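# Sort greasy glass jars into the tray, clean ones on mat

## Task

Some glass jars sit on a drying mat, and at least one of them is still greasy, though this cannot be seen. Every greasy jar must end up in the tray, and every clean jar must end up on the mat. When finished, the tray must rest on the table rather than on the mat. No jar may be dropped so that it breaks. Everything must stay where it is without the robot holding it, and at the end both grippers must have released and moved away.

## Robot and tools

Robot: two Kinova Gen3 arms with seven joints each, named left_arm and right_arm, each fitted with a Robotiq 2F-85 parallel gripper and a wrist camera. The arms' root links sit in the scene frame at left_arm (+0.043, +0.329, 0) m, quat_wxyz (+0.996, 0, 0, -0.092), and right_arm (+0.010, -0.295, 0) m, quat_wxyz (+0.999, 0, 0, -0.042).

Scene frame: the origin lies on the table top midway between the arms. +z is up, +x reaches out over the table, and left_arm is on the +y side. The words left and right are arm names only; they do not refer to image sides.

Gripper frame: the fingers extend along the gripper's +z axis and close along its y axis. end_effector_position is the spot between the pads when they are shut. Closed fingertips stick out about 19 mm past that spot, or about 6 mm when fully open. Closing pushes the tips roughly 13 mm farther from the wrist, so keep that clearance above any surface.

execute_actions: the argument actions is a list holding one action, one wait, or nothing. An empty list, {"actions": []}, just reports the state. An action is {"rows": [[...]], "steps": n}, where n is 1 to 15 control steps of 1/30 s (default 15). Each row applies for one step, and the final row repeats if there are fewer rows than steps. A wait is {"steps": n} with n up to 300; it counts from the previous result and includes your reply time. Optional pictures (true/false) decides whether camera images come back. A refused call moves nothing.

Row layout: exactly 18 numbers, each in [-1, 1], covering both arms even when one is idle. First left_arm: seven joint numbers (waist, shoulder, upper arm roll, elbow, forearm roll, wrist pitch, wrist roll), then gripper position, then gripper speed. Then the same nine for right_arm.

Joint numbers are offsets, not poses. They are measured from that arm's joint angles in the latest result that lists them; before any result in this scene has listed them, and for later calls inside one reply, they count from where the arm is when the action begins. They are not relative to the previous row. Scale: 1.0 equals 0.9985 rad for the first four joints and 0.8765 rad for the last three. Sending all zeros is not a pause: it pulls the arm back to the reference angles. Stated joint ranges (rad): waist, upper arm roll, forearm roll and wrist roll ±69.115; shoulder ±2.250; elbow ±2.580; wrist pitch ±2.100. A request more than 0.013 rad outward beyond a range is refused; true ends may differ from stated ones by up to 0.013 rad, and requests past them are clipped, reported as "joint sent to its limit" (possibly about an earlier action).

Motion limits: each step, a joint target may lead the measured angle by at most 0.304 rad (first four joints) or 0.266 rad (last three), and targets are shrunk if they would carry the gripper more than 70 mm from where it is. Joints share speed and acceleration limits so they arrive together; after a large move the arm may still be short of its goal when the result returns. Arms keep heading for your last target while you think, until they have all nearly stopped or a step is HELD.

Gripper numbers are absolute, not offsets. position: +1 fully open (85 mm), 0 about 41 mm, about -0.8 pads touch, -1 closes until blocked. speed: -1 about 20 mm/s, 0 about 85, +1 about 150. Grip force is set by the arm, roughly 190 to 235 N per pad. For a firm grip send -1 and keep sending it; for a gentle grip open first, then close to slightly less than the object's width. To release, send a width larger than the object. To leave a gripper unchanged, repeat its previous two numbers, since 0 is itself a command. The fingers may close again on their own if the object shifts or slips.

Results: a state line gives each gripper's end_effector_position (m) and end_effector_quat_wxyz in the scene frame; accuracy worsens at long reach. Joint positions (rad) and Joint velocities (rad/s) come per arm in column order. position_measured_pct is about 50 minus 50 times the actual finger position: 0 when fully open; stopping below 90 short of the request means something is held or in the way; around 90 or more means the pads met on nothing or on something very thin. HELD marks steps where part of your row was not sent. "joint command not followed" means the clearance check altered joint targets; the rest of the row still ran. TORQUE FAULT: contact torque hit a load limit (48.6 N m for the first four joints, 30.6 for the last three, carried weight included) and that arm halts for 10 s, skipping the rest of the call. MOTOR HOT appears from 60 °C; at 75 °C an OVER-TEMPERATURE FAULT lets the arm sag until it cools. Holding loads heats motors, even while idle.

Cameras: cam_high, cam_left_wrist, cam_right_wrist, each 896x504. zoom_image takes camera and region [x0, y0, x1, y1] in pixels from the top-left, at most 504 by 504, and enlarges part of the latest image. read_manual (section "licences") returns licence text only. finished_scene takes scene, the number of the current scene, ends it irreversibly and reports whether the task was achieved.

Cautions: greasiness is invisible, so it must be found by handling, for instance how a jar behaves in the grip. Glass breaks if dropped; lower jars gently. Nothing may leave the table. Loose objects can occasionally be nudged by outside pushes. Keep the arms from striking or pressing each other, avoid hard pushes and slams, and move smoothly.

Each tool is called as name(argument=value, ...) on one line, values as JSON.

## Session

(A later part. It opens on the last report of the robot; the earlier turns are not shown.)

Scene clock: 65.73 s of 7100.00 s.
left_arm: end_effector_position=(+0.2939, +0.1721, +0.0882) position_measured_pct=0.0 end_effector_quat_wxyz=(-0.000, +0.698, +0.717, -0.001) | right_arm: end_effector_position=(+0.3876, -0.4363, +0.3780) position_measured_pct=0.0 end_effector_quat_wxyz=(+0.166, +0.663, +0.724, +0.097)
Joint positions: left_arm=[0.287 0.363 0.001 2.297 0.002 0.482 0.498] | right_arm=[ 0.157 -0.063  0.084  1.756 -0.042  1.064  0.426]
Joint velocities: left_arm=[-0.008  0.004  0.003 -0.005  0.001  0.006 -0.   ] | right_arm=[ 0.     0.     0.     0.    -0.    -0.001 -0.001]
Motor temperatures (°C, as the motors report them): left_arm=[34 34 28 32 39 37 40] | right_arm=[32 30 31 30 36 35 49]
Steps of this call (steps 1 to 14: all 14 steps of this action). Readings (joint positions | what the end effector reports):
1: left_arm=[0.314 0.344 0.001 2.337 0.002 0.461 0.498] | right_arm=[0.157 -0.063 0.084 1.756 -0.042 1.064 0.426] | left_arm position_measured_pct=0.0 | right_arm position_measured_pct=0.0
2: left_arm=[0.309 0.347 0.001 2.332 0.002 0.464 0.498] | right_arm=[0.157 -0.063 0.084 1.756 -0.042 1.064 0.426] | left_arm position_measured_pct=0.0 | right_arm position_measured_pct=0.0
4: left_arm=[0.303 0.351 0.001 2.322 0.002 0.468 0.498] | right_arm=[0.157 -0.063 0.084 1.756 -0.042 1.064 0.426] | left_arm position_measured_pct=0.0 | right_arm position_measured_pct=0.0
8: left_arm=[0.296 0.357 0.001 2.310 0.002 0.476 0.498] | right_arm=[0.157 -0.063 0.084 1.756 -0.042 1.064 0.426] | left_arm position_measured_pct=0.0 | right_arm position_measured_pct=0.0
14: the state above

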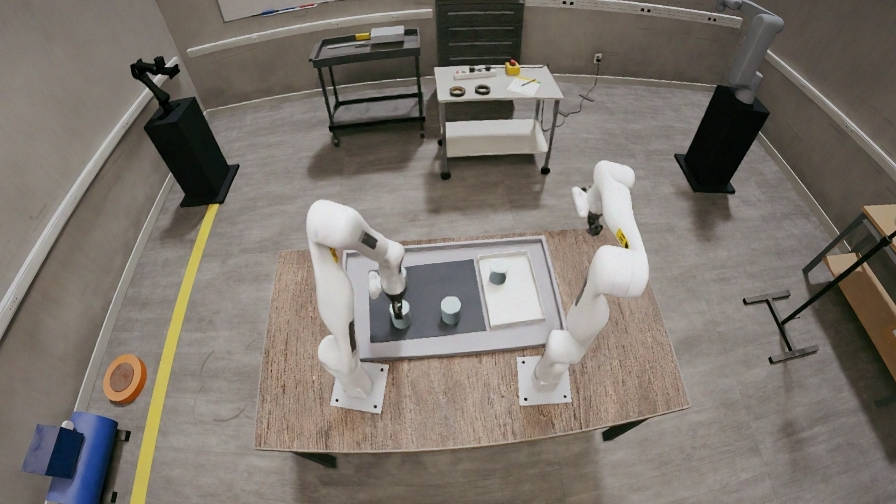

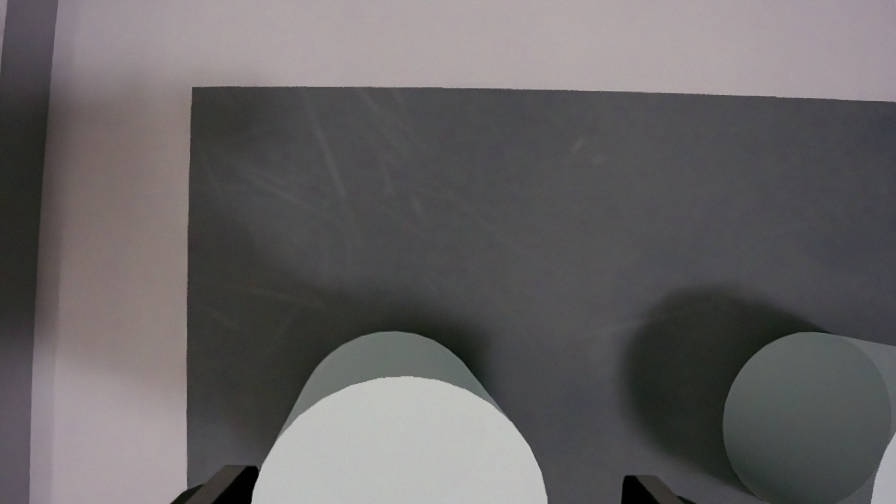

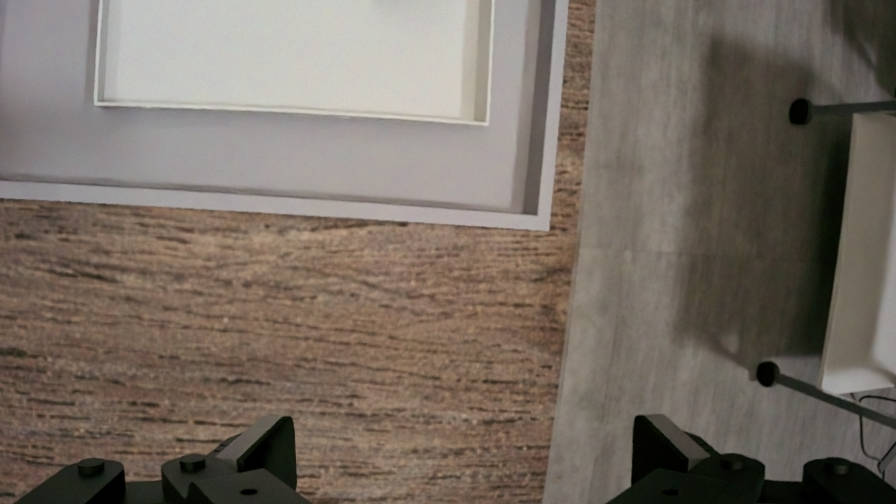

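execute_actions(actions=[{"rows":[[0.003,-0.002,0,0.004,0,-0.002,0,1,0,0,0,0,0,0,0,0,1,0],[0.005,-0.004,0,0.008,0,-0.004,0,1,0,0,0,0,0,0,0,0,1,0],[0.008,-0.006,0,0.012,0,-0.007,0,1,0,0,0,0,0,0,0,0,1,0],[0.011,-0.008,0,0.016,0,-0.009,0,1,0,0,0,0,0,0,0,0,1,0],[0.014,-0.01,0,0.02,0,-0.011,0,1,0,0,0,0,0,0,0,0,1,0],[0.017,-0.012,0,0.024,0,-0.014,0,1,0,0,0,0,0,0,0,0,1,0],[0.021,-0.015,0,0.03,0,-0.017,0,1,0,0,0,0,0,0,0,0,1,0],[0.021,-0.015,0,0.03,0,-0.017,0,1,0,0,0,0,0,0,0,0,1,0],[0.021,-0.103,0,-0.013,0,0.133,0,1,0,0,0,0,0,0,0,0,1,0]],"steps":15}], pictures=false)

execute_actions(actions=[{"steps":5}], pictures=false)

execute_actions(actions=[{"rows":[[-0.184,0.219,0,-0.392,0,0.192,-0.216,1,0,0,0,0,0,0,0,0,1,0]],"steps":15}], pictures=false)

execute_actions(actions=[{"steps":10}], pictures=false)

execute_actions(actions=[{"rows":[[0,0.062,0,0.0335,0,-0.107,0,1,0,0,0,0,0,0,0,0,1,0]],"steps":12}])

execute_actions(actions=[{"rows":[[0.004,-0.008,0,0.017,0,-0.01,0,1,0,0,0,0,0,0,0,0,1,0],[0.004,-0.008,0,0.017,0,-0.01,0,1,0,0,0,0,0,0,0,0,1,0],[0.005,-0.01,0,0.021,0,-0.0125,0,1,0,0,0,0,0,0,0,0,1,0],[0.006,-0.012,0,0.025,0,-0.015,0,1,0,0,0,0,0,0,0,0,1,0],[0.007,-0.014,0,0.029,0,-0.0175,0,1,0,0,0,0,0,0,0,0,1,0],[0.008,-0.0155,0,0.033,0,-0.02,0,1,0,0,0,0,0,0,0,0,1,0],[0.009,-0.0175,0,0.037,0,-0.0225,0,1,0,0,0,0,0,0,0,0,1,0],[0.01,-0.019,0,0.041,0,-0.025,0,1,0,0,0,0,0,0,0,0,1,0],[0.011,-0.021,0,0.045,0,-0.027,0,1,0,0,0,0,0,0,0,0,1,0],[0.012,-0.023,0,0.049,0,-0.03,0,1,0,0,0,0,0,0,0,0,1,0],[0.013,-0.025,0,0.053,0,-0.032,0,1,0,0,0,0,0,0,0,0,1,0]],"steps":14}])

Scene clock: 78.10 s of 7100.00 s.
left_arm: end_effector_position=(+0.2818, +0.1716, +0.1173) position_measured_pct=0.0 end_effector_quat_wxyz=(-0.001, +0.705, +0.709, -0.001) | right_arm: end_effector_position=(+0.3876, -0.4363, +0.3780) position_measured_pct=0.0 end_effector_quat_wxyz=(+0.166, +0.663, +0.724, +0.097)
Joint positions: left_arm=[0.308 0.269 0.001 2.287 0.002 0.587 0.498] | right_arm=[ 0.157 -0.063  0.084  1.756 -0.042  1.064  0.426]
Joint velocities: left_arm=[ 0.002 -0.147  0.    -0.121  0.     0.383 -0.001] | right_arm=[-0.     0.    -0.    -0.001  0.001 -0.    -0.   ]
Motor temperatures (°C, as the motors report them): left_arm=[34 34 28 32 39 37 40] | right_arm=[32 30 31 30 36 35 49]
Steps of this call (steps 1 to 15: the robot went on to your last target; steps 16 to 90: nothing new was sent; then 8.87 s passed at rest; steps 91 to 105: all 15 steps of this action). Readings (joint positions | what the end effector reports):
91: left_arm=[0.287 0.363 0.001 2.298 0.002 0.482 0.498] | right_arm=[0.157 -0.063 0.084 1.756 -0.042 1.064 0.426] | left_arm position_measured_pct=0.0 | right_arm position_measured_pct=0.0
92: left_arm=[0.290 0.361 0.001 2.300 0.002 0.481 0.498] | right_arm=[0.157 -0.063 0.084 1.756 -0.042 1.064 0.426] | left_arm position_measured_pct=0.0 | right_arm position_measured_pct=0.0
94: left_arm=[0.295 0.357 0.001 2.308 0.002 0.477 0.498] | right_arm=[0.157 -0.063 0.084 1.756 -0.042 1.064 0.426] | left_arm position_measured_pct=0.0 | right_arm position_measured_pct=0.0
98: left_arm=[0.306 0.350 0.001 2.324 0.002 0.469 0.498] | right_arm=[0.157 -0.063 0.084 1.756 -0.042 1.064 0.426] | left_arm position_measured_pct=0.0 | right_arm position_measured_pct=0.0
105: the state above

Scene clock: 78.27 s of 7100.00 s.
left_arm: end_effector_position=(+0.2811, +0.1719, +0.1195) position_measured_pct=0.0 end_effector_quat_wxyz=(-0.002, +0.705, +0.709, -0.001) | right_arm: end_effector_position=(+0.3876, -0.4363, +0.3780) position_measured_pct=0.0 end_effector_quat_wxyz=(+0.166, +0.663, +0.724, +0.097)
Joint positions: left_arm=[0.308 0.263 0.001 2.284 0.002 0.599 0.498] | right_arm=[ 0.157 -0.063  0.084  1.756 -0.042  1.064  0.426]
Joint velocities: left_arm=[ 0.001 -0.02   0.    -0.003 -0.     0.001  0.   ] | right_arm=[-0.     0.     0.     0.001  0.001  0.    -0.   ]
Motor temperatures (°C, as the motors report them): left_arm=[34 34 28 32 39 37 40] | right_arm=[32 30 31 30 36 35 49]
Steps of this call (steps 1 to 5: the robot went on to your last target). Readings (joint positions | what the end effector reports):
1: left_arm=[0.308 0.266 0.001 2.285 0.002 0.596 0.498] | right_arm=[0.157 -0.063 0.084 1.756 -0.042 1.064 0.426] | left_arm position_measured_pct=0.0 | right_arm position_measured_pct=0.0
2: left_arm=[0.308 0.266 0.001 2.284 0.002 0.598 0.498] | right_arm=[0.157 -0.063 0.084 1.756 -0.042 1.064 0.426] | left_arm position_measured_pct=0.0 | right_arm position_measured_pct=0.0
4: left_arm=[0.308 0.264 0.001 2.284 0.002 0.599 0.498] | right_arm=[0.157 -0.063 0.084 1.756 -0.042 1.064 0.426] | left_arm position_measured_pct=0.0 | right_arm position_measured_pct=0.0
5: the state above

Scene clock: 78.77 s of 7100.00 s.
left_arm: end_effector_position=(+0.4193, +0.1764, +0.1211) position_measured_pct=0.0 end_effector_quat_wxyz=(+0.001, +0.708, +0.706, -0.000) | right_arm: end_effector_position=(+0.3876, -0.4363, +0.3780) position_measured_pct=0.0 end_effector_quat_wxyz=(+0.166, +0.663, +0.724, +0.097)
Joint positions: left_arm=[0.137 0.466 0.    1.918 0.002 0.756 0.319] | right_arm=[ 0.157 -0.063  0.084  1.756 -0.042  1.064  0.426]
Joint velocities: left_arm=[-0.189  0.217 -0.009 -0.493 -0.002  0.186 -0.214] | right_arm=[-0.     0.    -0.     0.    -0.001  0.001  0.   ]
Motor temperatures (°C, as the motors report them): left_arm=[34 34 28 32 39 37 40] | right_arm=[32 30 31 30 36 35 49]
Steps of this call (steps 1 to 15: all 15 steps of this action). Readings (joint positions | what the end effector reports):
1: left_arm=[0.307 0.263 0.001 2.283 0.002 0.600 0.497] | right_arm=[0.157 -0.063 0.084 1.756 -0.042 1.064 0.426] | left_arm position_measured_pct=0.0 | right_arm position_measured_pct=0.0
2: left_arm=[0.302 0.268 0.002 2.278 0.002 0.603 0.494] | right_arm=[0.157 -0.063 0.084 1.756 -0.042 1.064 0.426] | left_arm position_measured_pct=0.0 | right_arm position_measured_pct=0.0
4: left_arm=[0.284 0.290 0.002 2.251 0.003 0.618 0.478] | right_arm=[0.157 -0.063 0.084 1.756 -0.042 1.064 0.426] | left_arm position_measured_pct=0.0 | right_arm position_measured_pct=0.0
8: left_arm=[0.221 0.366 0.001 2.133 0.002 0.676 0.412] | right_arm=[0.157 -0.063 0.084 1.756 -0.042 1.064 0.426] | left_arm position_measured_pct=0.0 | right_arm position_measured_pct=0.0
15: the state above

Scene clock: 79.10 s of 7100.00 s.
left_arm: end_effector_position=(+0.4287, +0.1784, +0.1205) position_measured_pct=0.0 end_effector_quat_wxyz=(+0.001, +0.707, +0.707, -0.001) | right_arm: end_effector_position=(+0.3876, -0.4363, +0.3780) position_measured_pct=0.0 end_effector_quat_wxyz=(+0.166, +0.663, +0.724, +0.097)
Joint positions: left_arm=[0.125 0.481 0.001 1.893 0.002 0.767 0.309] | right_arm=[ 0.157 -0.063  0.084  1.756 -0.042  1.064  0.426]
Joint velocities: left_arm=[-0.005  0.006  0.001 -0.001  0.     0.    -0.   ] | right_arm=[ 0.     0.    -0.    -0.001  0.001  0.001  0.001]
Motor temperatures (°C, as the motors report them): left_arm=[34 34 28 32 39 37 40] | right_arm=[32 30 31 30 36 35 49]
Steps of this call (steps 1 to 10: the robot went on to your last target). Readings (joint positions | what the end effector reports):
1: left_arm=[0.132 0.472 0.000 1.905 0.002 0.762 0.313] | right_arm=[0.157 -0.063 0.084 1.756 -0.042 1.064 0.426] | left_arm position_measured_pct=0.0 | right_arm position_measured_pct=0.0
2: left_arm=[0.129 0.475 -0.000 1.897 0.002 0.765 0.310] | right_arm=[0.157 -0.063 0.084 1.756 -0.042 1.064 0.426] | left_arm position_measured_pct=0.0 | right_arm position_measured_pct=0.0
4: left_arm=[0.127 0.477 0.000 1.893 0.002 0.766 0.309] | right_arm=[0.157 -0.063 0.084 1.756 -0.042 1.064 0.426] | left_arm position_measured_pct=0.0 | right_arm position_measured_pct=0.0
8: left_arm=[0.125 0.480 0.001 1.893 0.002 0.767 0.309] | right_arm=[0.157 -0.063 0.084 1.756 -0.042 1.064 0.426] | left_arm position_measured_pct=0.0 | right_arm position_measured_pct=0.0
10: the state above

Scene clock: 79.50 s of 7100.00 s.
left_arm: end_effector_position=(+0.4286, +0.1784, +0.0885) position_measured_pct=0.0 end_effector_quat_wxyz=(+0.001, +0.707, +0.707, -0.001) | right_arm: end_effector_position=(+0.3876, -0.4363, +0.3780) position_measured_pct=0.0 end_effector_quat_wxyz=(+0.166, +0.663, +0.724, +0.097)
Joint positions: left_arm=[0.125 0.542 0.001 1.926 0.002 0.673 0.309] | right_arm=[ 0.157 -0.063  0.084  1.756 -0.042  1.064  0.426]
Joint velocities: left_arm=[-0.     0.012 -0.001  0.002  0.    -0.001 -0.001] | right_arm=[ 0.  0.  0. -0.  0. -0.  0.]
Motor temperatures (°C, as the motors report them): left_arm=[34 34 28 32 39 37 40] | right_arm=[32 30 31 30 36 35 49]
Steps of this call (steps 1 to 12: all 12 steps of this action). Readings (joint positions | what the end effector reports):
1: left_arm=[0.125 0.482 0.001 1.893 0.002 0.766 0.309] | right_arm=[0.157 -0.063 0.084 1.756 -0.042 1.064 0.426] | left_arm position_measured_pct=0.0 | right_arm position_measured_pct=0.0
2: left_arm=[0.125 0.489 0.001 1.895 0.002 0.758 0.309] | right_arm=[0.157 -0.063 0.084 1.756 -0.042 1.064 0.426] | left_arm position_measured_pct=0.0 | right_arm position_measured_pct=0.0
4: left_arm=[0.125 0.518 0.001 1.909 0.002 0.718 0.309] | right_arm=[0.157 -0.063 0.084 1.756 -0.042 1.064 0.426] | left_arm position_measured_pct=0.0 | right_arm position_measured_pct=0.0
8: left_arm=[0.125 0.539 0.001 1.926 0.002 0.674 0.309] | right_arm=[0.157 -0.063 0.084 1.756 -0.042 1.064 0.426] | left_arm position_measured_pct=0.0 | right_arm position_measured_pct=0.0
12: the state above

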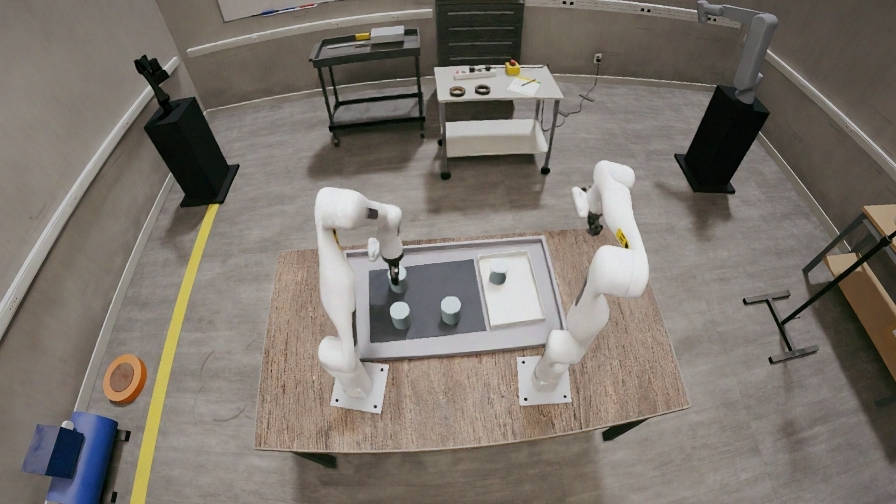

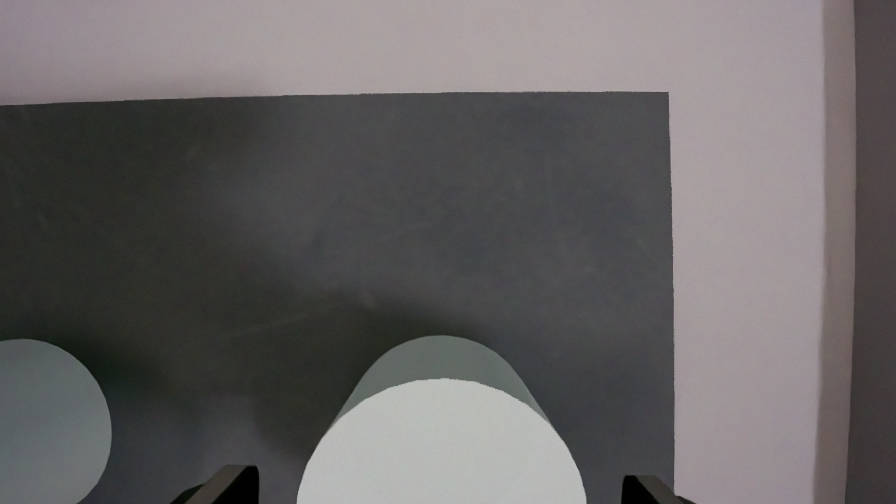

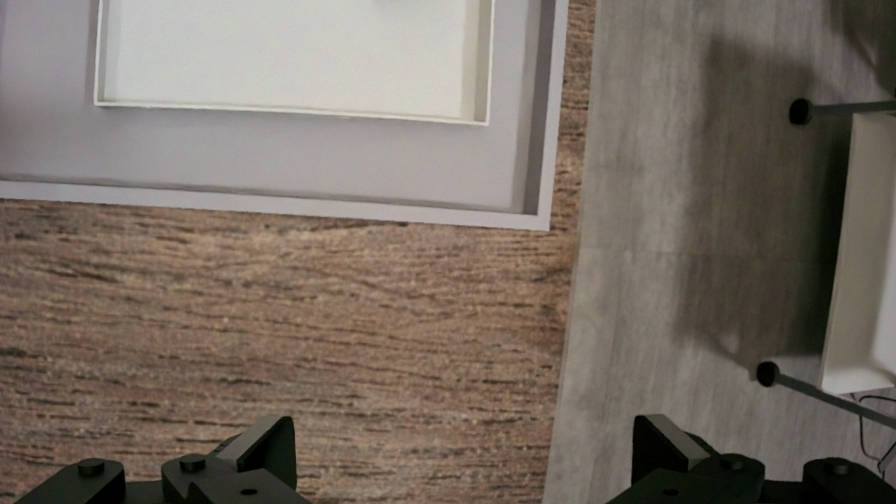

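Scene clock: 79.97 s of 7100.00 s.
left_arm: end_effector_position=(+0.4116, +0.1786, +0.0882) position_measured_pct=0.0 end_effector_quat_wxyz=(+0.001, +0.712, +0.703, -0.001) | right_arm: end_effector_position=(+0.3876, -0.4363, +0.3780) position_measured_pct=0.0 end_effector_quat_wxyz=(+0.166, +0.663, +0.724, +0.097)
Joint positions: left_arm=[0.137 0.517 0.001 1.978 0.002 0.646 0.309] | right_arm=[ 0.157 -0.063  0.084  1.756 -0.042  1.064  0.426]
Joint velocities: left_arm=[ 0.004 -0.006 -0.002  0.006 -0.001 -0.007  0.001] | right_arm=[-0.     0.    -0.    -0.    -0.002  0.001  0.001]
Motor temperatures (°C, as the motors report them): left_arm=[34 34 28 32 39 37 40] | right_arm=[32 30 31 30 36 35 49]
Steps of this call (steps 1 to 14: all 14 steps of this action). Readings (joint positions | what the end effector reports):
1: left_arm=[0.125 0.541 0.001 1.927 0.002 0.673 0.309] | right_arm=[0.157 -0.063 0.084 1.756 -0.042 1.064 0.426] | left_arm position_measured_pct=0.0 | right_arm position_measured_pct=0.0
2: left_arm=[0.127 0.537 0.001 1.932 0.002 0.670 0.309] | right_arm=[0.157 -0.063 0.084 1.756 -0.042 1.064 0.426] | left_arm position_measured_pct=0.0 | right_arm position_measured_pct=0.0
4: left_arm=[0.129 0.532 0.001 1.944 0.002 0.664 0.309] | right_arm=[0.157 -0.063 0.084 1.756 -0.042 1.064 0.426] | left_arm position_measured_pct=0.0 | right_arm position_measured_pct=0.0
8: left_arm=[0.133 0.525 0.001 1.961 0.002 0.654 0.309] | right_arm=[0.157 -0.063 0.084 1.756 -0.042 1.064 0.426] | left_arm position_measured_pct=0.0 | right_arm position_measured_pct=0.0
14: the state above

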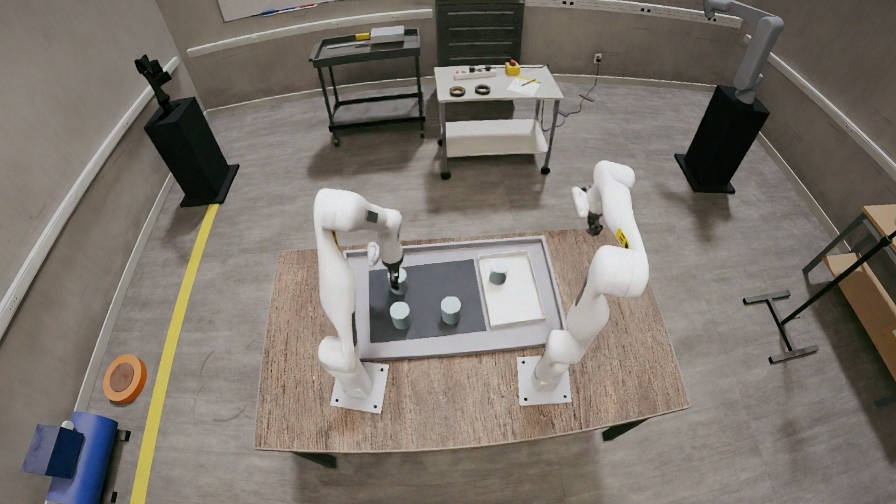

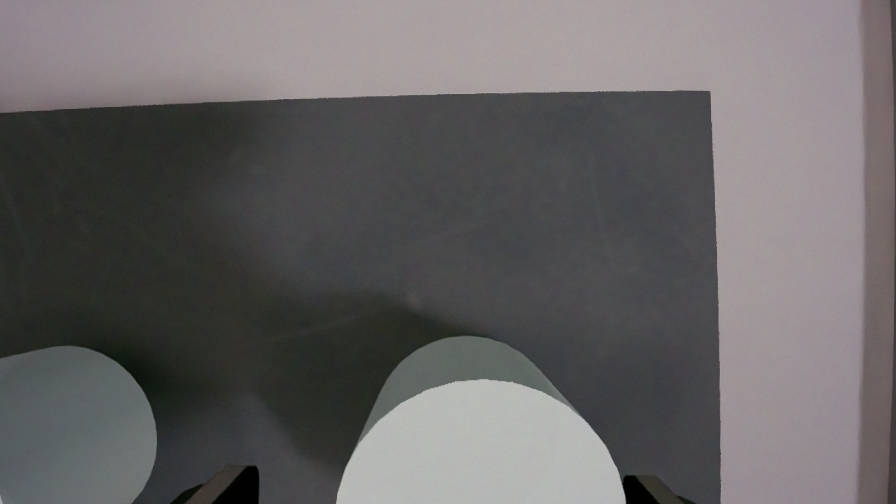

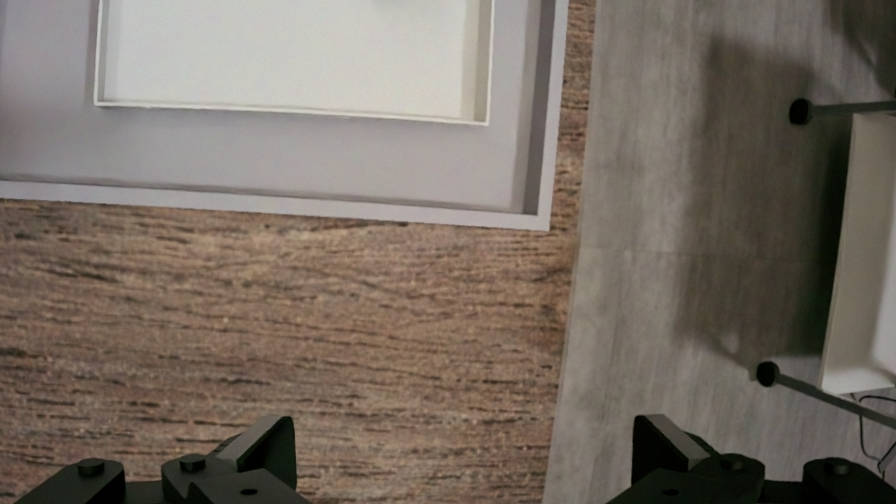

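execute_actions(actions=[{"rows":[[-0.007,0.014,0,-0.029,0,0.017,0,1,0,0,0,0,0,0,0,0,1,0],[-0.007,0.014,0,-0.029,0,0.017,0,1,0,0,0,0,0,0,0,0,1,0],[-0.007,0.014,0,-0.029,0,0.017,0,1,0,0,0,0,0,0,0,0,1,0],[-0.007,0.061,0,-0.008,0,-0.06,0,1,0,0,0,0,0,0,0,0,1,0],[-0.007,0.061,0,-0.008,0,-0.06,0,1,0,0,0,0,0,0,0,0,1,0],[-0.007,0.061,0,-0.008,0,-0.06,0,1,0,0,0,0,0,0,0,0,1,0],[-0.007,0.061,0,-0.008,0,-0.06,0,0.62,0,0,0,0,0,0,0,0,1,0]],"steps":15}], pictures=false)

execute_actions(actions=[{"rows":[[0,0,0,0,0,0,0,0.48,-0.8,0,0,0,0,0,0,0,1,0]],"steps":12}], pictures=false)

execute_actions(actions=[{"rows":[[0,-0.102,0,-0.053,0,0.177,0,0.48,-0.8,0,0,0,0,0,0,0,1,0]],"steps":13}], pictures=false)

execute_actions(actions=[{"rows":[[0.23,0.106,0,-0.215,0,0.124,0.264,0.48,-0.8,0,0,0,0,0,0,0,1,0],[0.23,0.106,0,-0.215,0,0.124,0.264,0.48,-0.8,0,0,0,0,0,0,0,1,0],[0.23,0.106,0,-0.215,0,0.124,0.264,0.48,-0.8,0,0,0,0,0,0,0,1,0],[0.23,0.106,0,-0.215,0,0.124,0.264,0.48,-0.8,0,0,0,0,0,0,0,1,0],[0.23,0.106,0,-0.215,0,0.124,0.264,0.48,-0.8,0,0,0,0,0,0,0,1,0],[0.23,0.106,0,-0.215,0,0.124,0.264,0.48,-0.8,0,0,0,0,0,0,0,1,0],[0.307,0.141,0,-0.287,0,0.166,0.352,0.48,-0.8,0,0,0,0,0,0,0,1,0],[0.307,0.141,0,-0.287,0,0.166,0.352,0.48,-0.8,0,0,0,0,0,0,0,1,0],[0.307,0.141,0,-0.287,0,0.166,0.352,0.48,-0.8,0,0,0,0,0,0,0,1,0],[0.384,0.177,0,-0.358,0,0.207,0.44,0.48,-0.8,0,0,0,0,0,0,0,1,0],[0.384,0.177,0,-0.358,0,0.207,0.44,0.48,-0.8,0,0,0,0,0,0,0,1,0],[0.384,0.177,0,-0.358,0,0.207,0.44,0.48,-0.8,0,0,0,0,0,0,0,1,0],[0.461,0.212,0,-0.43,0,0.248,0.528,0.48,-0.8,0,0,0,0,0,0,0,1,0],[0.461,0.212,0,-0.43,0,0.248,0.528,0.48,-0.8,0,0,0,0,0,0,0,1,0],[0.5,0.229,0,-0.466,0,0.269,0.572,0.48,-0.8,0,0,0,0,0,0,0,1,0]],"steps":15}], pictures=false)

execute_actions(actions=[{"steps":16}])

Scene clock: 94.23 s of 7100.00 s.
left_arm: end_effector_position=(+0.4206, +0.1786, +0.0655) position_measured_pct=17.1 end_effector_quat_wxyz=(+0.001, +0.709, +0.705, -0.001) | right_arm: end_effector_position=(+0.3876, -0.4363, +0.3780) position_measured_pct=0.0 end_effector_quat_wxyz=(+0.166, +0.663, +0.724, +0.097)
Joint positions: left_arm=[0.13  0.578 0.001 1.97  0.002 0.593 0.309] | right_arm=[ 0.157 -0.063  0.084  1.756 -0.042  1.064  0.426]
Joint velocities: left_arm=[-0.002  0.007 -0.002  0.    -0.    -0.001 -0.001] | right_arm=[-0.    -0.    -0.    -0.     0.    -0.    -0.001]
Motor temperatures (°C, as the motors report them): left_arm=[34 34 28 32 39 37 40] | right_arm=[32 30 31 30 36 35 49]
Steps of this call (steps 1 to 15: the robot went on to your last target; steps 16 to 90: nothing new was sent; then 10.77 s passed at rest; steps 91 to 105: all 15 steps of this action). Readings (joint positions | what the end effector reports):
91: left_arm=[0.137 0.517 0.001 1.978 0.002 0.646 0.309] | right_arm=[0.157 -0.063 0.084 1.756 -0.042 1.064 0.426] | left_arm position_measured_pct=0.0 | right_arm position_measured_pct=0.0
92: left_arm=[0.136 0.521 0.001 1.973 0.002 0.649 0.309] | right_arm=[0.157 -0.063 0.084 1.756 -0.042 1.064 0.426] | left_arm position_measured_pct=0.0 | right_arm position_measured_pct=0.0
94: left_arm=[0.131 0.532 0.001 1.955 0.002 0.657 0.309] | right_arm=[0.157 -0.063 0.084 1.756 -0.042 1.064 0.426] | left_arm position_measured_pct=0.0 | right_arm position_measured_pct=0.0
98: left_arm=[0.131 0.573 0.001 1.966 0.002 0.603 0.309] | right_arm=[0.157 -0.063 0.084 1.756 -0.042 1.064 0.426] | left_arm position_measured_pct=0.4 | right_arm position_measured_pct=0.0
105: the state above

Scene clock: 94.63 s of 7100.00 s.
left_arm: end_effector_position=(+0.4207, +0.1785, +0.0658) position_measured_pct=23.4 end_effector_quat_wxyz=(+0.001, +0.709, +0.705, -0.001) | right_arm: end_effector_position=(+0.3876, -0.4363, +0.3780) position_measured_pct=0.0 end_effector_quat_wxyz=(+0.166, +0.663, +0.724, +0.097)
Joint positions: left_arm=[0.13  0.577 0.001 1.97  0.002 0.593 0.309] | right_arm=[ 0.157 -0.063  0.084  1.756 -0.042  1.064  0.426]
Joint velocities: left_arm=[ 0.     0.002 -0.001  0.     0.     0.     0.   ] | right_arm=[-0.    -0.    -0.    -0.    -0.001  0.    -0.001]
Motor temperatures (°C, as the motors report them): left_arm=[34 34 28 32 39 37 40] | right_arm=[32 30 31 30 36 35 49]
Steps of this call (steps 1 to 12: all 12 steps of this action). Readings (joint positions | what the end effector reports):
1: left_arm=[0.130 0.577 0.001 1.970 0.002 0.593 0.309] | right_arm=[0.157 -0.063 0.084 1.756 -0.042 1.064 0.426] | left_arm position_measured_pct=17.9 | right_arm position_measured_pct=0.0
2: left_arm=[0.130 0.577 0.001 1.970 0.002 0.593 0.309] | right_arm=[0.157 -0.063 0.084 1.756 -0.042 1.064 0.426] | left_arm position_measured_pct=18.7 | right_arm position_measured_pct=0.0
4: left_arm=[0.130 0.577 0.001 1.970 0.002 0.593 0.309] | right_arm=[0.157 -0.063 0.084 1.756 -0.042 1.064 0.426] | left_arm position_measured_pct=20.6 | right_arm position_measured_pct=0.0
8: left_arm=[0.130 0.577 0.001 1.970 0.002 0.593 0.309] | right_arm=[0.157 -0.063 0.084 1.756 -0.042 1.064 0.426] | left_arm position_measured_pct=23.4 | right_arm position_measured_pct=0.0
12: the state above

Scene clock: 95.07 s of 7100.00 s.
left_arm: end_effector_position=(+0.4212, +0.1783, +0.1167) position_measured_pct=23.4 end_effector_quat_wxyz=(-0.000, +0.709, +0.705, -0.001) | right_arm: end_effector_position=(+0.3876, -0.4363, +0.3780) position_measured_pct=0.0 end_effector_quat_wxyz=(+0.166, +0.663, +0.724, +0.097)
Joint positions: left_arm=[0.13  0.477 0.001 1.917 0.002 0.749 0.309] | right_arm=[ 0.157 -0.063  0.084  1.756 -0.042  1.064  0.426]
Joint velocities: left_arm=[-0.    -0.018 -0.    -0.002  0.     0.001 -0.001] | right_arm=[ 0.     0.    -0.     0.     0.001  0.    -0.   ]
Motor temperatures (°C, as the motors report them): left_arm=[34 34 28 32 39 37 40] | right_arm=[32 30 31 30 36 35 49]
Steps of this call (steps 1 to 13: all 13 steps of this action). Readings (joint positions | what the end effector reports):
1: left_arm=[0.130 0.575 0.001 1.970 0.002 0.595 0.309] | right_arm=[0.157 -0.063 0.084 1.756 -0.042 1.064 0.426] | left_arm position_measured_pct=23.4 | right_arm position_measured_pct=0.0
2: left_arm=[0.130 0.569 0.001 1.968 0.002 0.602 0.309] | right_arm=[0.157 -0.063 0.084 1.756 -0.042 1.064 0.426] | left_arm position_measured_pct=23.4 | right_arm position_measured_pct=0.0
4: left_arm=[0.130 0.540 0.001 1.954 0.002 0.643 0.309] | right_arm=[0.157 -0.063 0.084 1.756 -0.042 1.064 0.426] | left_arm position_measured_pct=23.4 | right_arm position_measured_pct=0.0
8: left_arm=[0.130 0.482 0.001 1.919 0.002 0.740 0.309] | right_arm=[0.157 -0.063 0.084 1.756 -0.042 1.064 0.426] | left_arm position_measured_pct=23.4 | right_arm position_measured_pct=0.0
13: the state above

Scene clock: 95.57 s of 7100.00 s.
left_arm: end_effector_position=(+0.4203, +0.0023, +0.1191) position_measured_pct=23.4 end_effector_quat_wxyz=(-0.000, +0.709, +0.706, -0.001) | right_arm: end_effector_position=(+0.3876, -0.4363, +0.3780) position_measured_pct=0.0 end_effector_quat_wxyz=(+0.166, +0.663, +0.724, +0.097)
Joint positions: left_arm=[0.477 0.637 0.    1.593 0.002 0.912 0.657] | right_arm=[ 0.157 -0.063  0.084  1.756 -0.042  1.064  0.426]
Joint velocities: left_arm=[ 0.843  0.385  0.002 -0.793  0.     0.399  0.855] | right_arm=[-0. -0.  0.  0.  0. -0. -0.]
Motor temperatures (°C, as the motors report them): left_arm=[34 34 28 32 39 37 40] | right_arm=[32 30 31 30 36 35 49]
Steps of this call (steps 1 to 15: all 15 steps of this action). Readings (joint positions | what the end effector reports):
1: left_arm=[0.132 0.477 0.001 1.917 0.002 0.749 0.309] | right_arm=[0.157 -0.063 0.084 1.756 -0.042 1.064 0.426] | left_arm position_measured_pct=23.4 | right_arm position_measured_pct=0.0
2: left_arm=[0.139 0.480 -0.000 1.912 0.001 0.752 0.314] | right_arm=[0.157 -0.063 0.084 1.756 -0.042 1.064 0.426] | left_arm position_measured_pct=23.4 | right_arm position_measured_pct=0.0
4: left_arm=[0.169 0.494 -0.002 1.886 0.001 0.765 0.341] | right_arm=[0.157 -0.063 0.084 1.756 -0.042 1.064 0.426] | left_arm position_measured_pct=23.4 | right_arm position_measured_pct=0.0
8: left_arm=[0.278 0.546 -0.000 1.784 0.002 0.816 0.451] | right_arm=[0.157 -0.063 0.084 1.756 -0.042 1.064 0.426] | left_arm position_measured_pct=23.4 | right_arm position_measured_pct=0.0
15: the state above

Scene clock: 96.10 s of 7100.00 s.
left_arm: end_effector_position=(+0.3909, -0.0776, +0.1200) position_measured_pct=23.4 end_effector_quat_wxyz=(-0.000, +0.708, +0.706, -0.001) | right_arm: end_effector_position=(+0.3876, -0.4363, +0.3780) position_measured_pct=0.0 end_effector_quat_wxyz=(+0.166, +0.663, +0.724, +0.097)
Joint positions: left_arm=[0.629 0.705 0.001 1.452 0.002 0.984 0.81 ] | right_arm=[ 0.157 -0.063  0.084  1.756 -0.042  1.064  0.426]
Joint velocities: left_arm=[ 0.007  0.004 -0.001 -0.    -0.    -0.002 -0.001] | right_arm=[ 0.    -0.     0.    -0.     0.     0.001  0.001]
Motor temperatures (°C, as the motors report them): left_arm=[34 34 28 32 39 37 40] | right_arm=[32 30 31 30 36 35 49]
Steps of this call (steps 1 to 16: the robot went on to your last target). Readings (joint positions | what the end effector reports):
1: left_arm=[0.505 0.650 0.000 1.567 0.002 0.925 0.686] | right_arm=[0.157 -0.063 0.084 1.756 -0.042 1.064 0.426] | left_arm position_measured_pct=23.4 | right_arm position_measured_pct=0.0
2: left_arm=[0.533 0.662 0.000 1.541 0.002 0.939 0.714] | right_arm=[0.157 -0.063 0.084 1.756 -0.042 1.064 0.426] | left_arm position_measured_pct=23.4 | right_arm position_measured_pct=0.0
4: left_arm=[0.583 0.685 0.002 1.493 0.003 0.963 0.766] | right_arm=[0.157 -0.063 0.084 1.756 -0.042 1.064 0.426] | left_arm position_measured_pct=23.4 | right_arm position_measured_pct=0.0
8: left_arm=[0.623 0.701 0.005 1.454 0.004 0.983 0.809] | right_arm=[0.157 -0.063 0.084 1.756 -0.042 1.064 0.426] | left_arm position_measured_pct=23.4 | right_arm position_measured_pct=0.0
16: the state above

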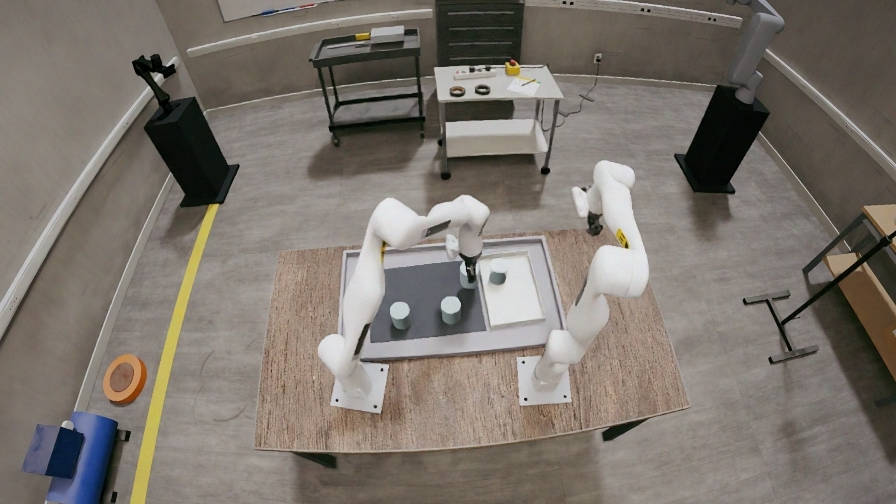

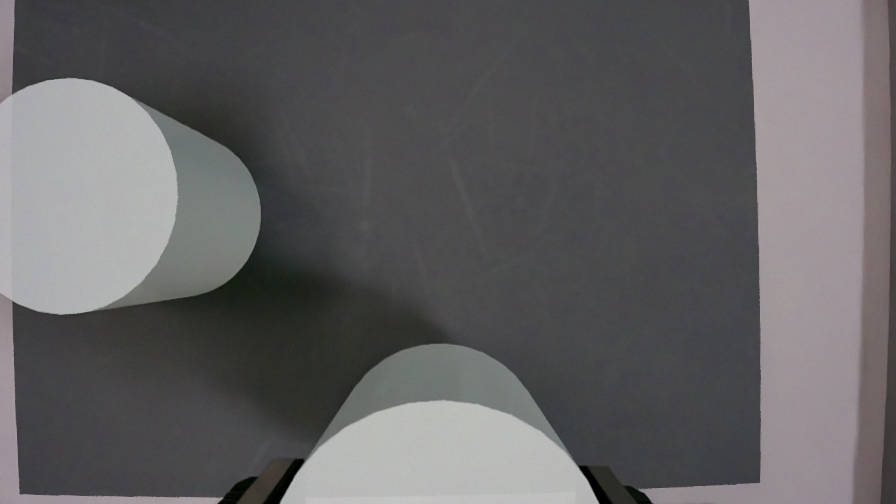

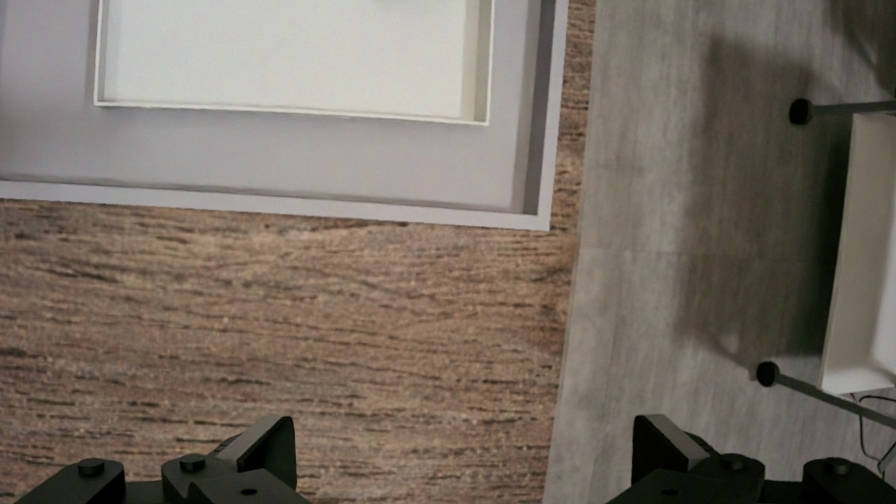

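execute_actions(actions=[{"rows":[[0.268,0.125,0,-0.251,0,0.145,0.29,0.48,-0.8,0,0,0,0,0,0,0,1,0]],"steps":15}], pictures=false)

execute_actions(actions=[{"steps":8}])

Scene clock: 98.07 s of 7100.00 s.
left_arm: end_effector_position=(+0.2984, -0.2054, +0.1197) position_measured_pct=23.4 end_effector_quat_wxyz=(-0.000, +0.712, +0.702, -0.004) | right_arm: end_effector_position=(+0.3876, -0.4363, +0.3780) position_measured_pct=0.0 end_effector_quat_wxyz=(+0.166, +0.663, +0.724, +0.097)
Joint positions: left_arm=[0.891 0.825 0.005 1.204 0.004 1.11  1.063] | right_arm=[ 0.157 -0.063  0.084  1.756 -0.042  1.064  0.426]
Joint velocities: left_arm=[ 0.063  0.015  0.008 -0.055  0.002  0.033  0.057] | right_arm=[-0.     0.    -0.     0.    -0.001 -0.    -0.001]
Motor temperatures (°C, as the motors report them): left_arm=[34 34 28 32 39 37 40] | right_arm=[32 30 31 30 36 35 49]
Steps of this call (steps 1 to 15: the robot went on to your last target; steps 16 to 44: nothing new was sent; steps 45 to 59: all 15 steps of this action). Readings (joint positions | what the end effector reports):
45: left_arm=[0.631 0.706 0.001 1.451 0.002 0.985 0.811] | right_arm=[0.157 -0.063 0.084 1.756 -0.042 1.064 0.426] | left_arm position_measured_pct=23.4 | right_arm position_measured_pct=0.0
46: left_arm=[0.637 0.710 -0.001 1.446 0.001 0.988 0.815] | right_arm=[0.157 -0.063 0.084 1.756 -0.042 1.064 0.426] | left_arm position_measured_pct=23.4 | right_arm position_measured_pct=0.0
48: left_arm=[0.666 0.724 -0.003 1.420 0.000 1.001 0.840] | right_arm=[0.157 -0.063 0.084 1.756 -0.042 1.064 0.426] | left_arm position_measured_pct=23.4 | right_arm position_measured_pct=0.0
52: left_arm=[0.768 0.772 -0.001 1.325 0.002 1.048 0.938] | right_arm=[0.157 -0.063 0.084 1.756 -0.042 1.064 0.426] | left_arm position_measured_pct=23.4 | right_arm position_measured_pct=0.0
59: the state above

Scene clock: 98.33 s of 7100.00 s.
left_arm: end_effector_position=(+0.2982, -0.2055, +0.1180) position_measured_pct=23.4 end_effector_quat_wxyz=(-0.001, +0.713, +0.701, -0.001) | right_arm: end_effector_position=(+0.3876, -0.4363, +0.3780) position_measured_pct=0.0 end_effector_quat_wxyz=(+0.166, +0.663, +0.724, +0.097)
Joint positions: left_arm=[0.896 0.829 0.001 1.202 0.002 1.111 1.064] | right_arm=[ 0.157 -0.063  0.084  1.756 -0.042  1.064  0.426]
Joint velocities: left_arm=[ 0.006  0.005 -0.    -0.001  0.     0.    -0.003] | right_arm=[-0.     0.    -0.     0.    -0.001  0.    -0.   ]
Motor temperatures (°C, as the motors report them): left_arm=[34 34 28 32 39 37 40] | right_arm=[32 30 31 30 36 35 49]
Steps of this call (steps 1 to 8: the robot went on to your last target). Readings (joint positions | what the end effector reports):
1: left_arm=[0.892 0.826 0.004 1.203 0.004 1.111 1.064] | right_arm=[0.157 -0.063 0.084 1.756 -0.042 1.064 0.426] | left_arm position_measured_pct=23.4 | right_arm position_measured_pct=0.0
2: left_arm=[0.893 0.827 0.003 1.202 0.003 1.111 1.064] | right_arm=[0.157 -0.063 0.084 1.756 -0.042 1.064 0.426] | left_arm position_measured_pct=23.4 | right_arm position_measured_pct=0.0
4: left_arm=[0.894 0.828 0.001 1.202 0.002 1.111 1.064] | right_arm=[0.157 -0.063 0.084 1.756 -0.042 1.064 0.426] | left_arm position_measured_pct=23.4 | right_arm position_measured_pct=0.0
8: the state above

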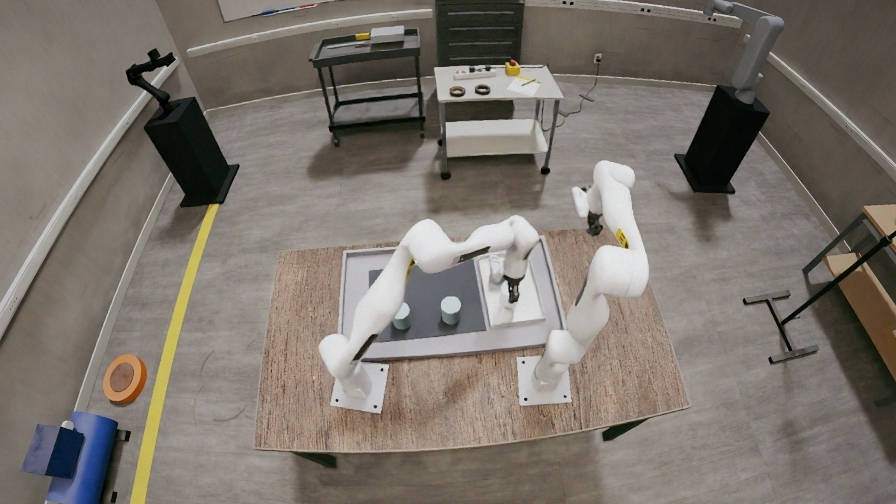

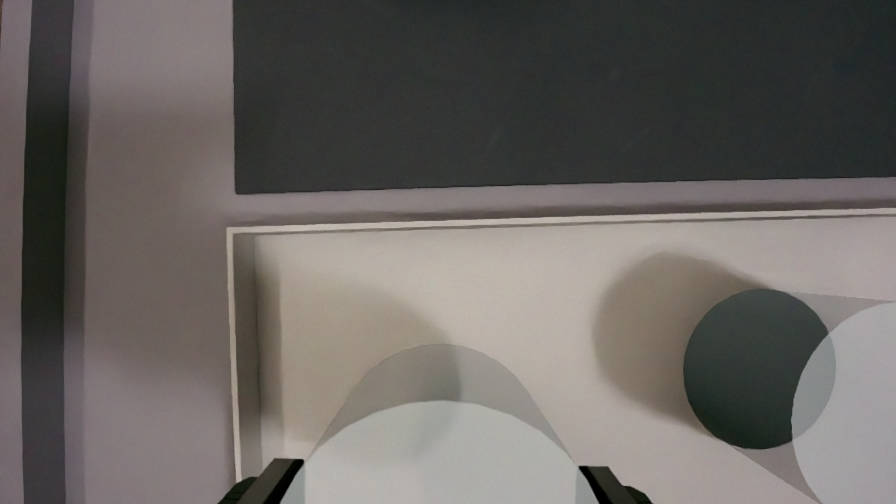

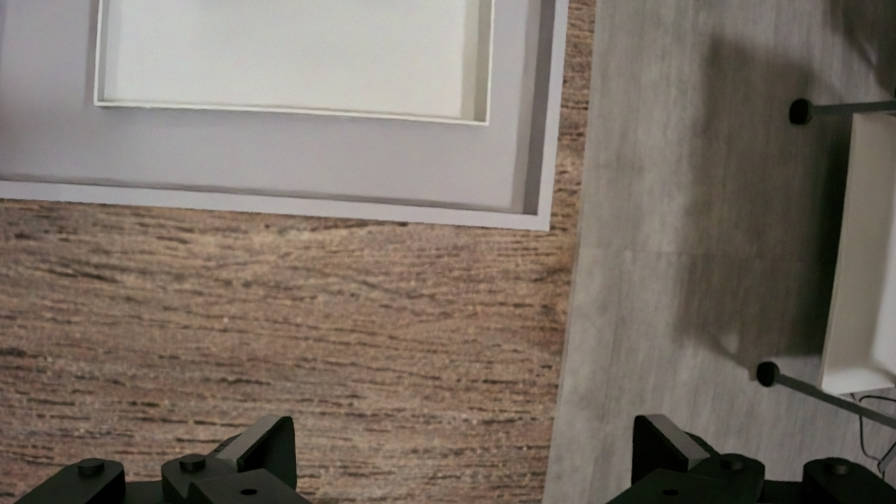

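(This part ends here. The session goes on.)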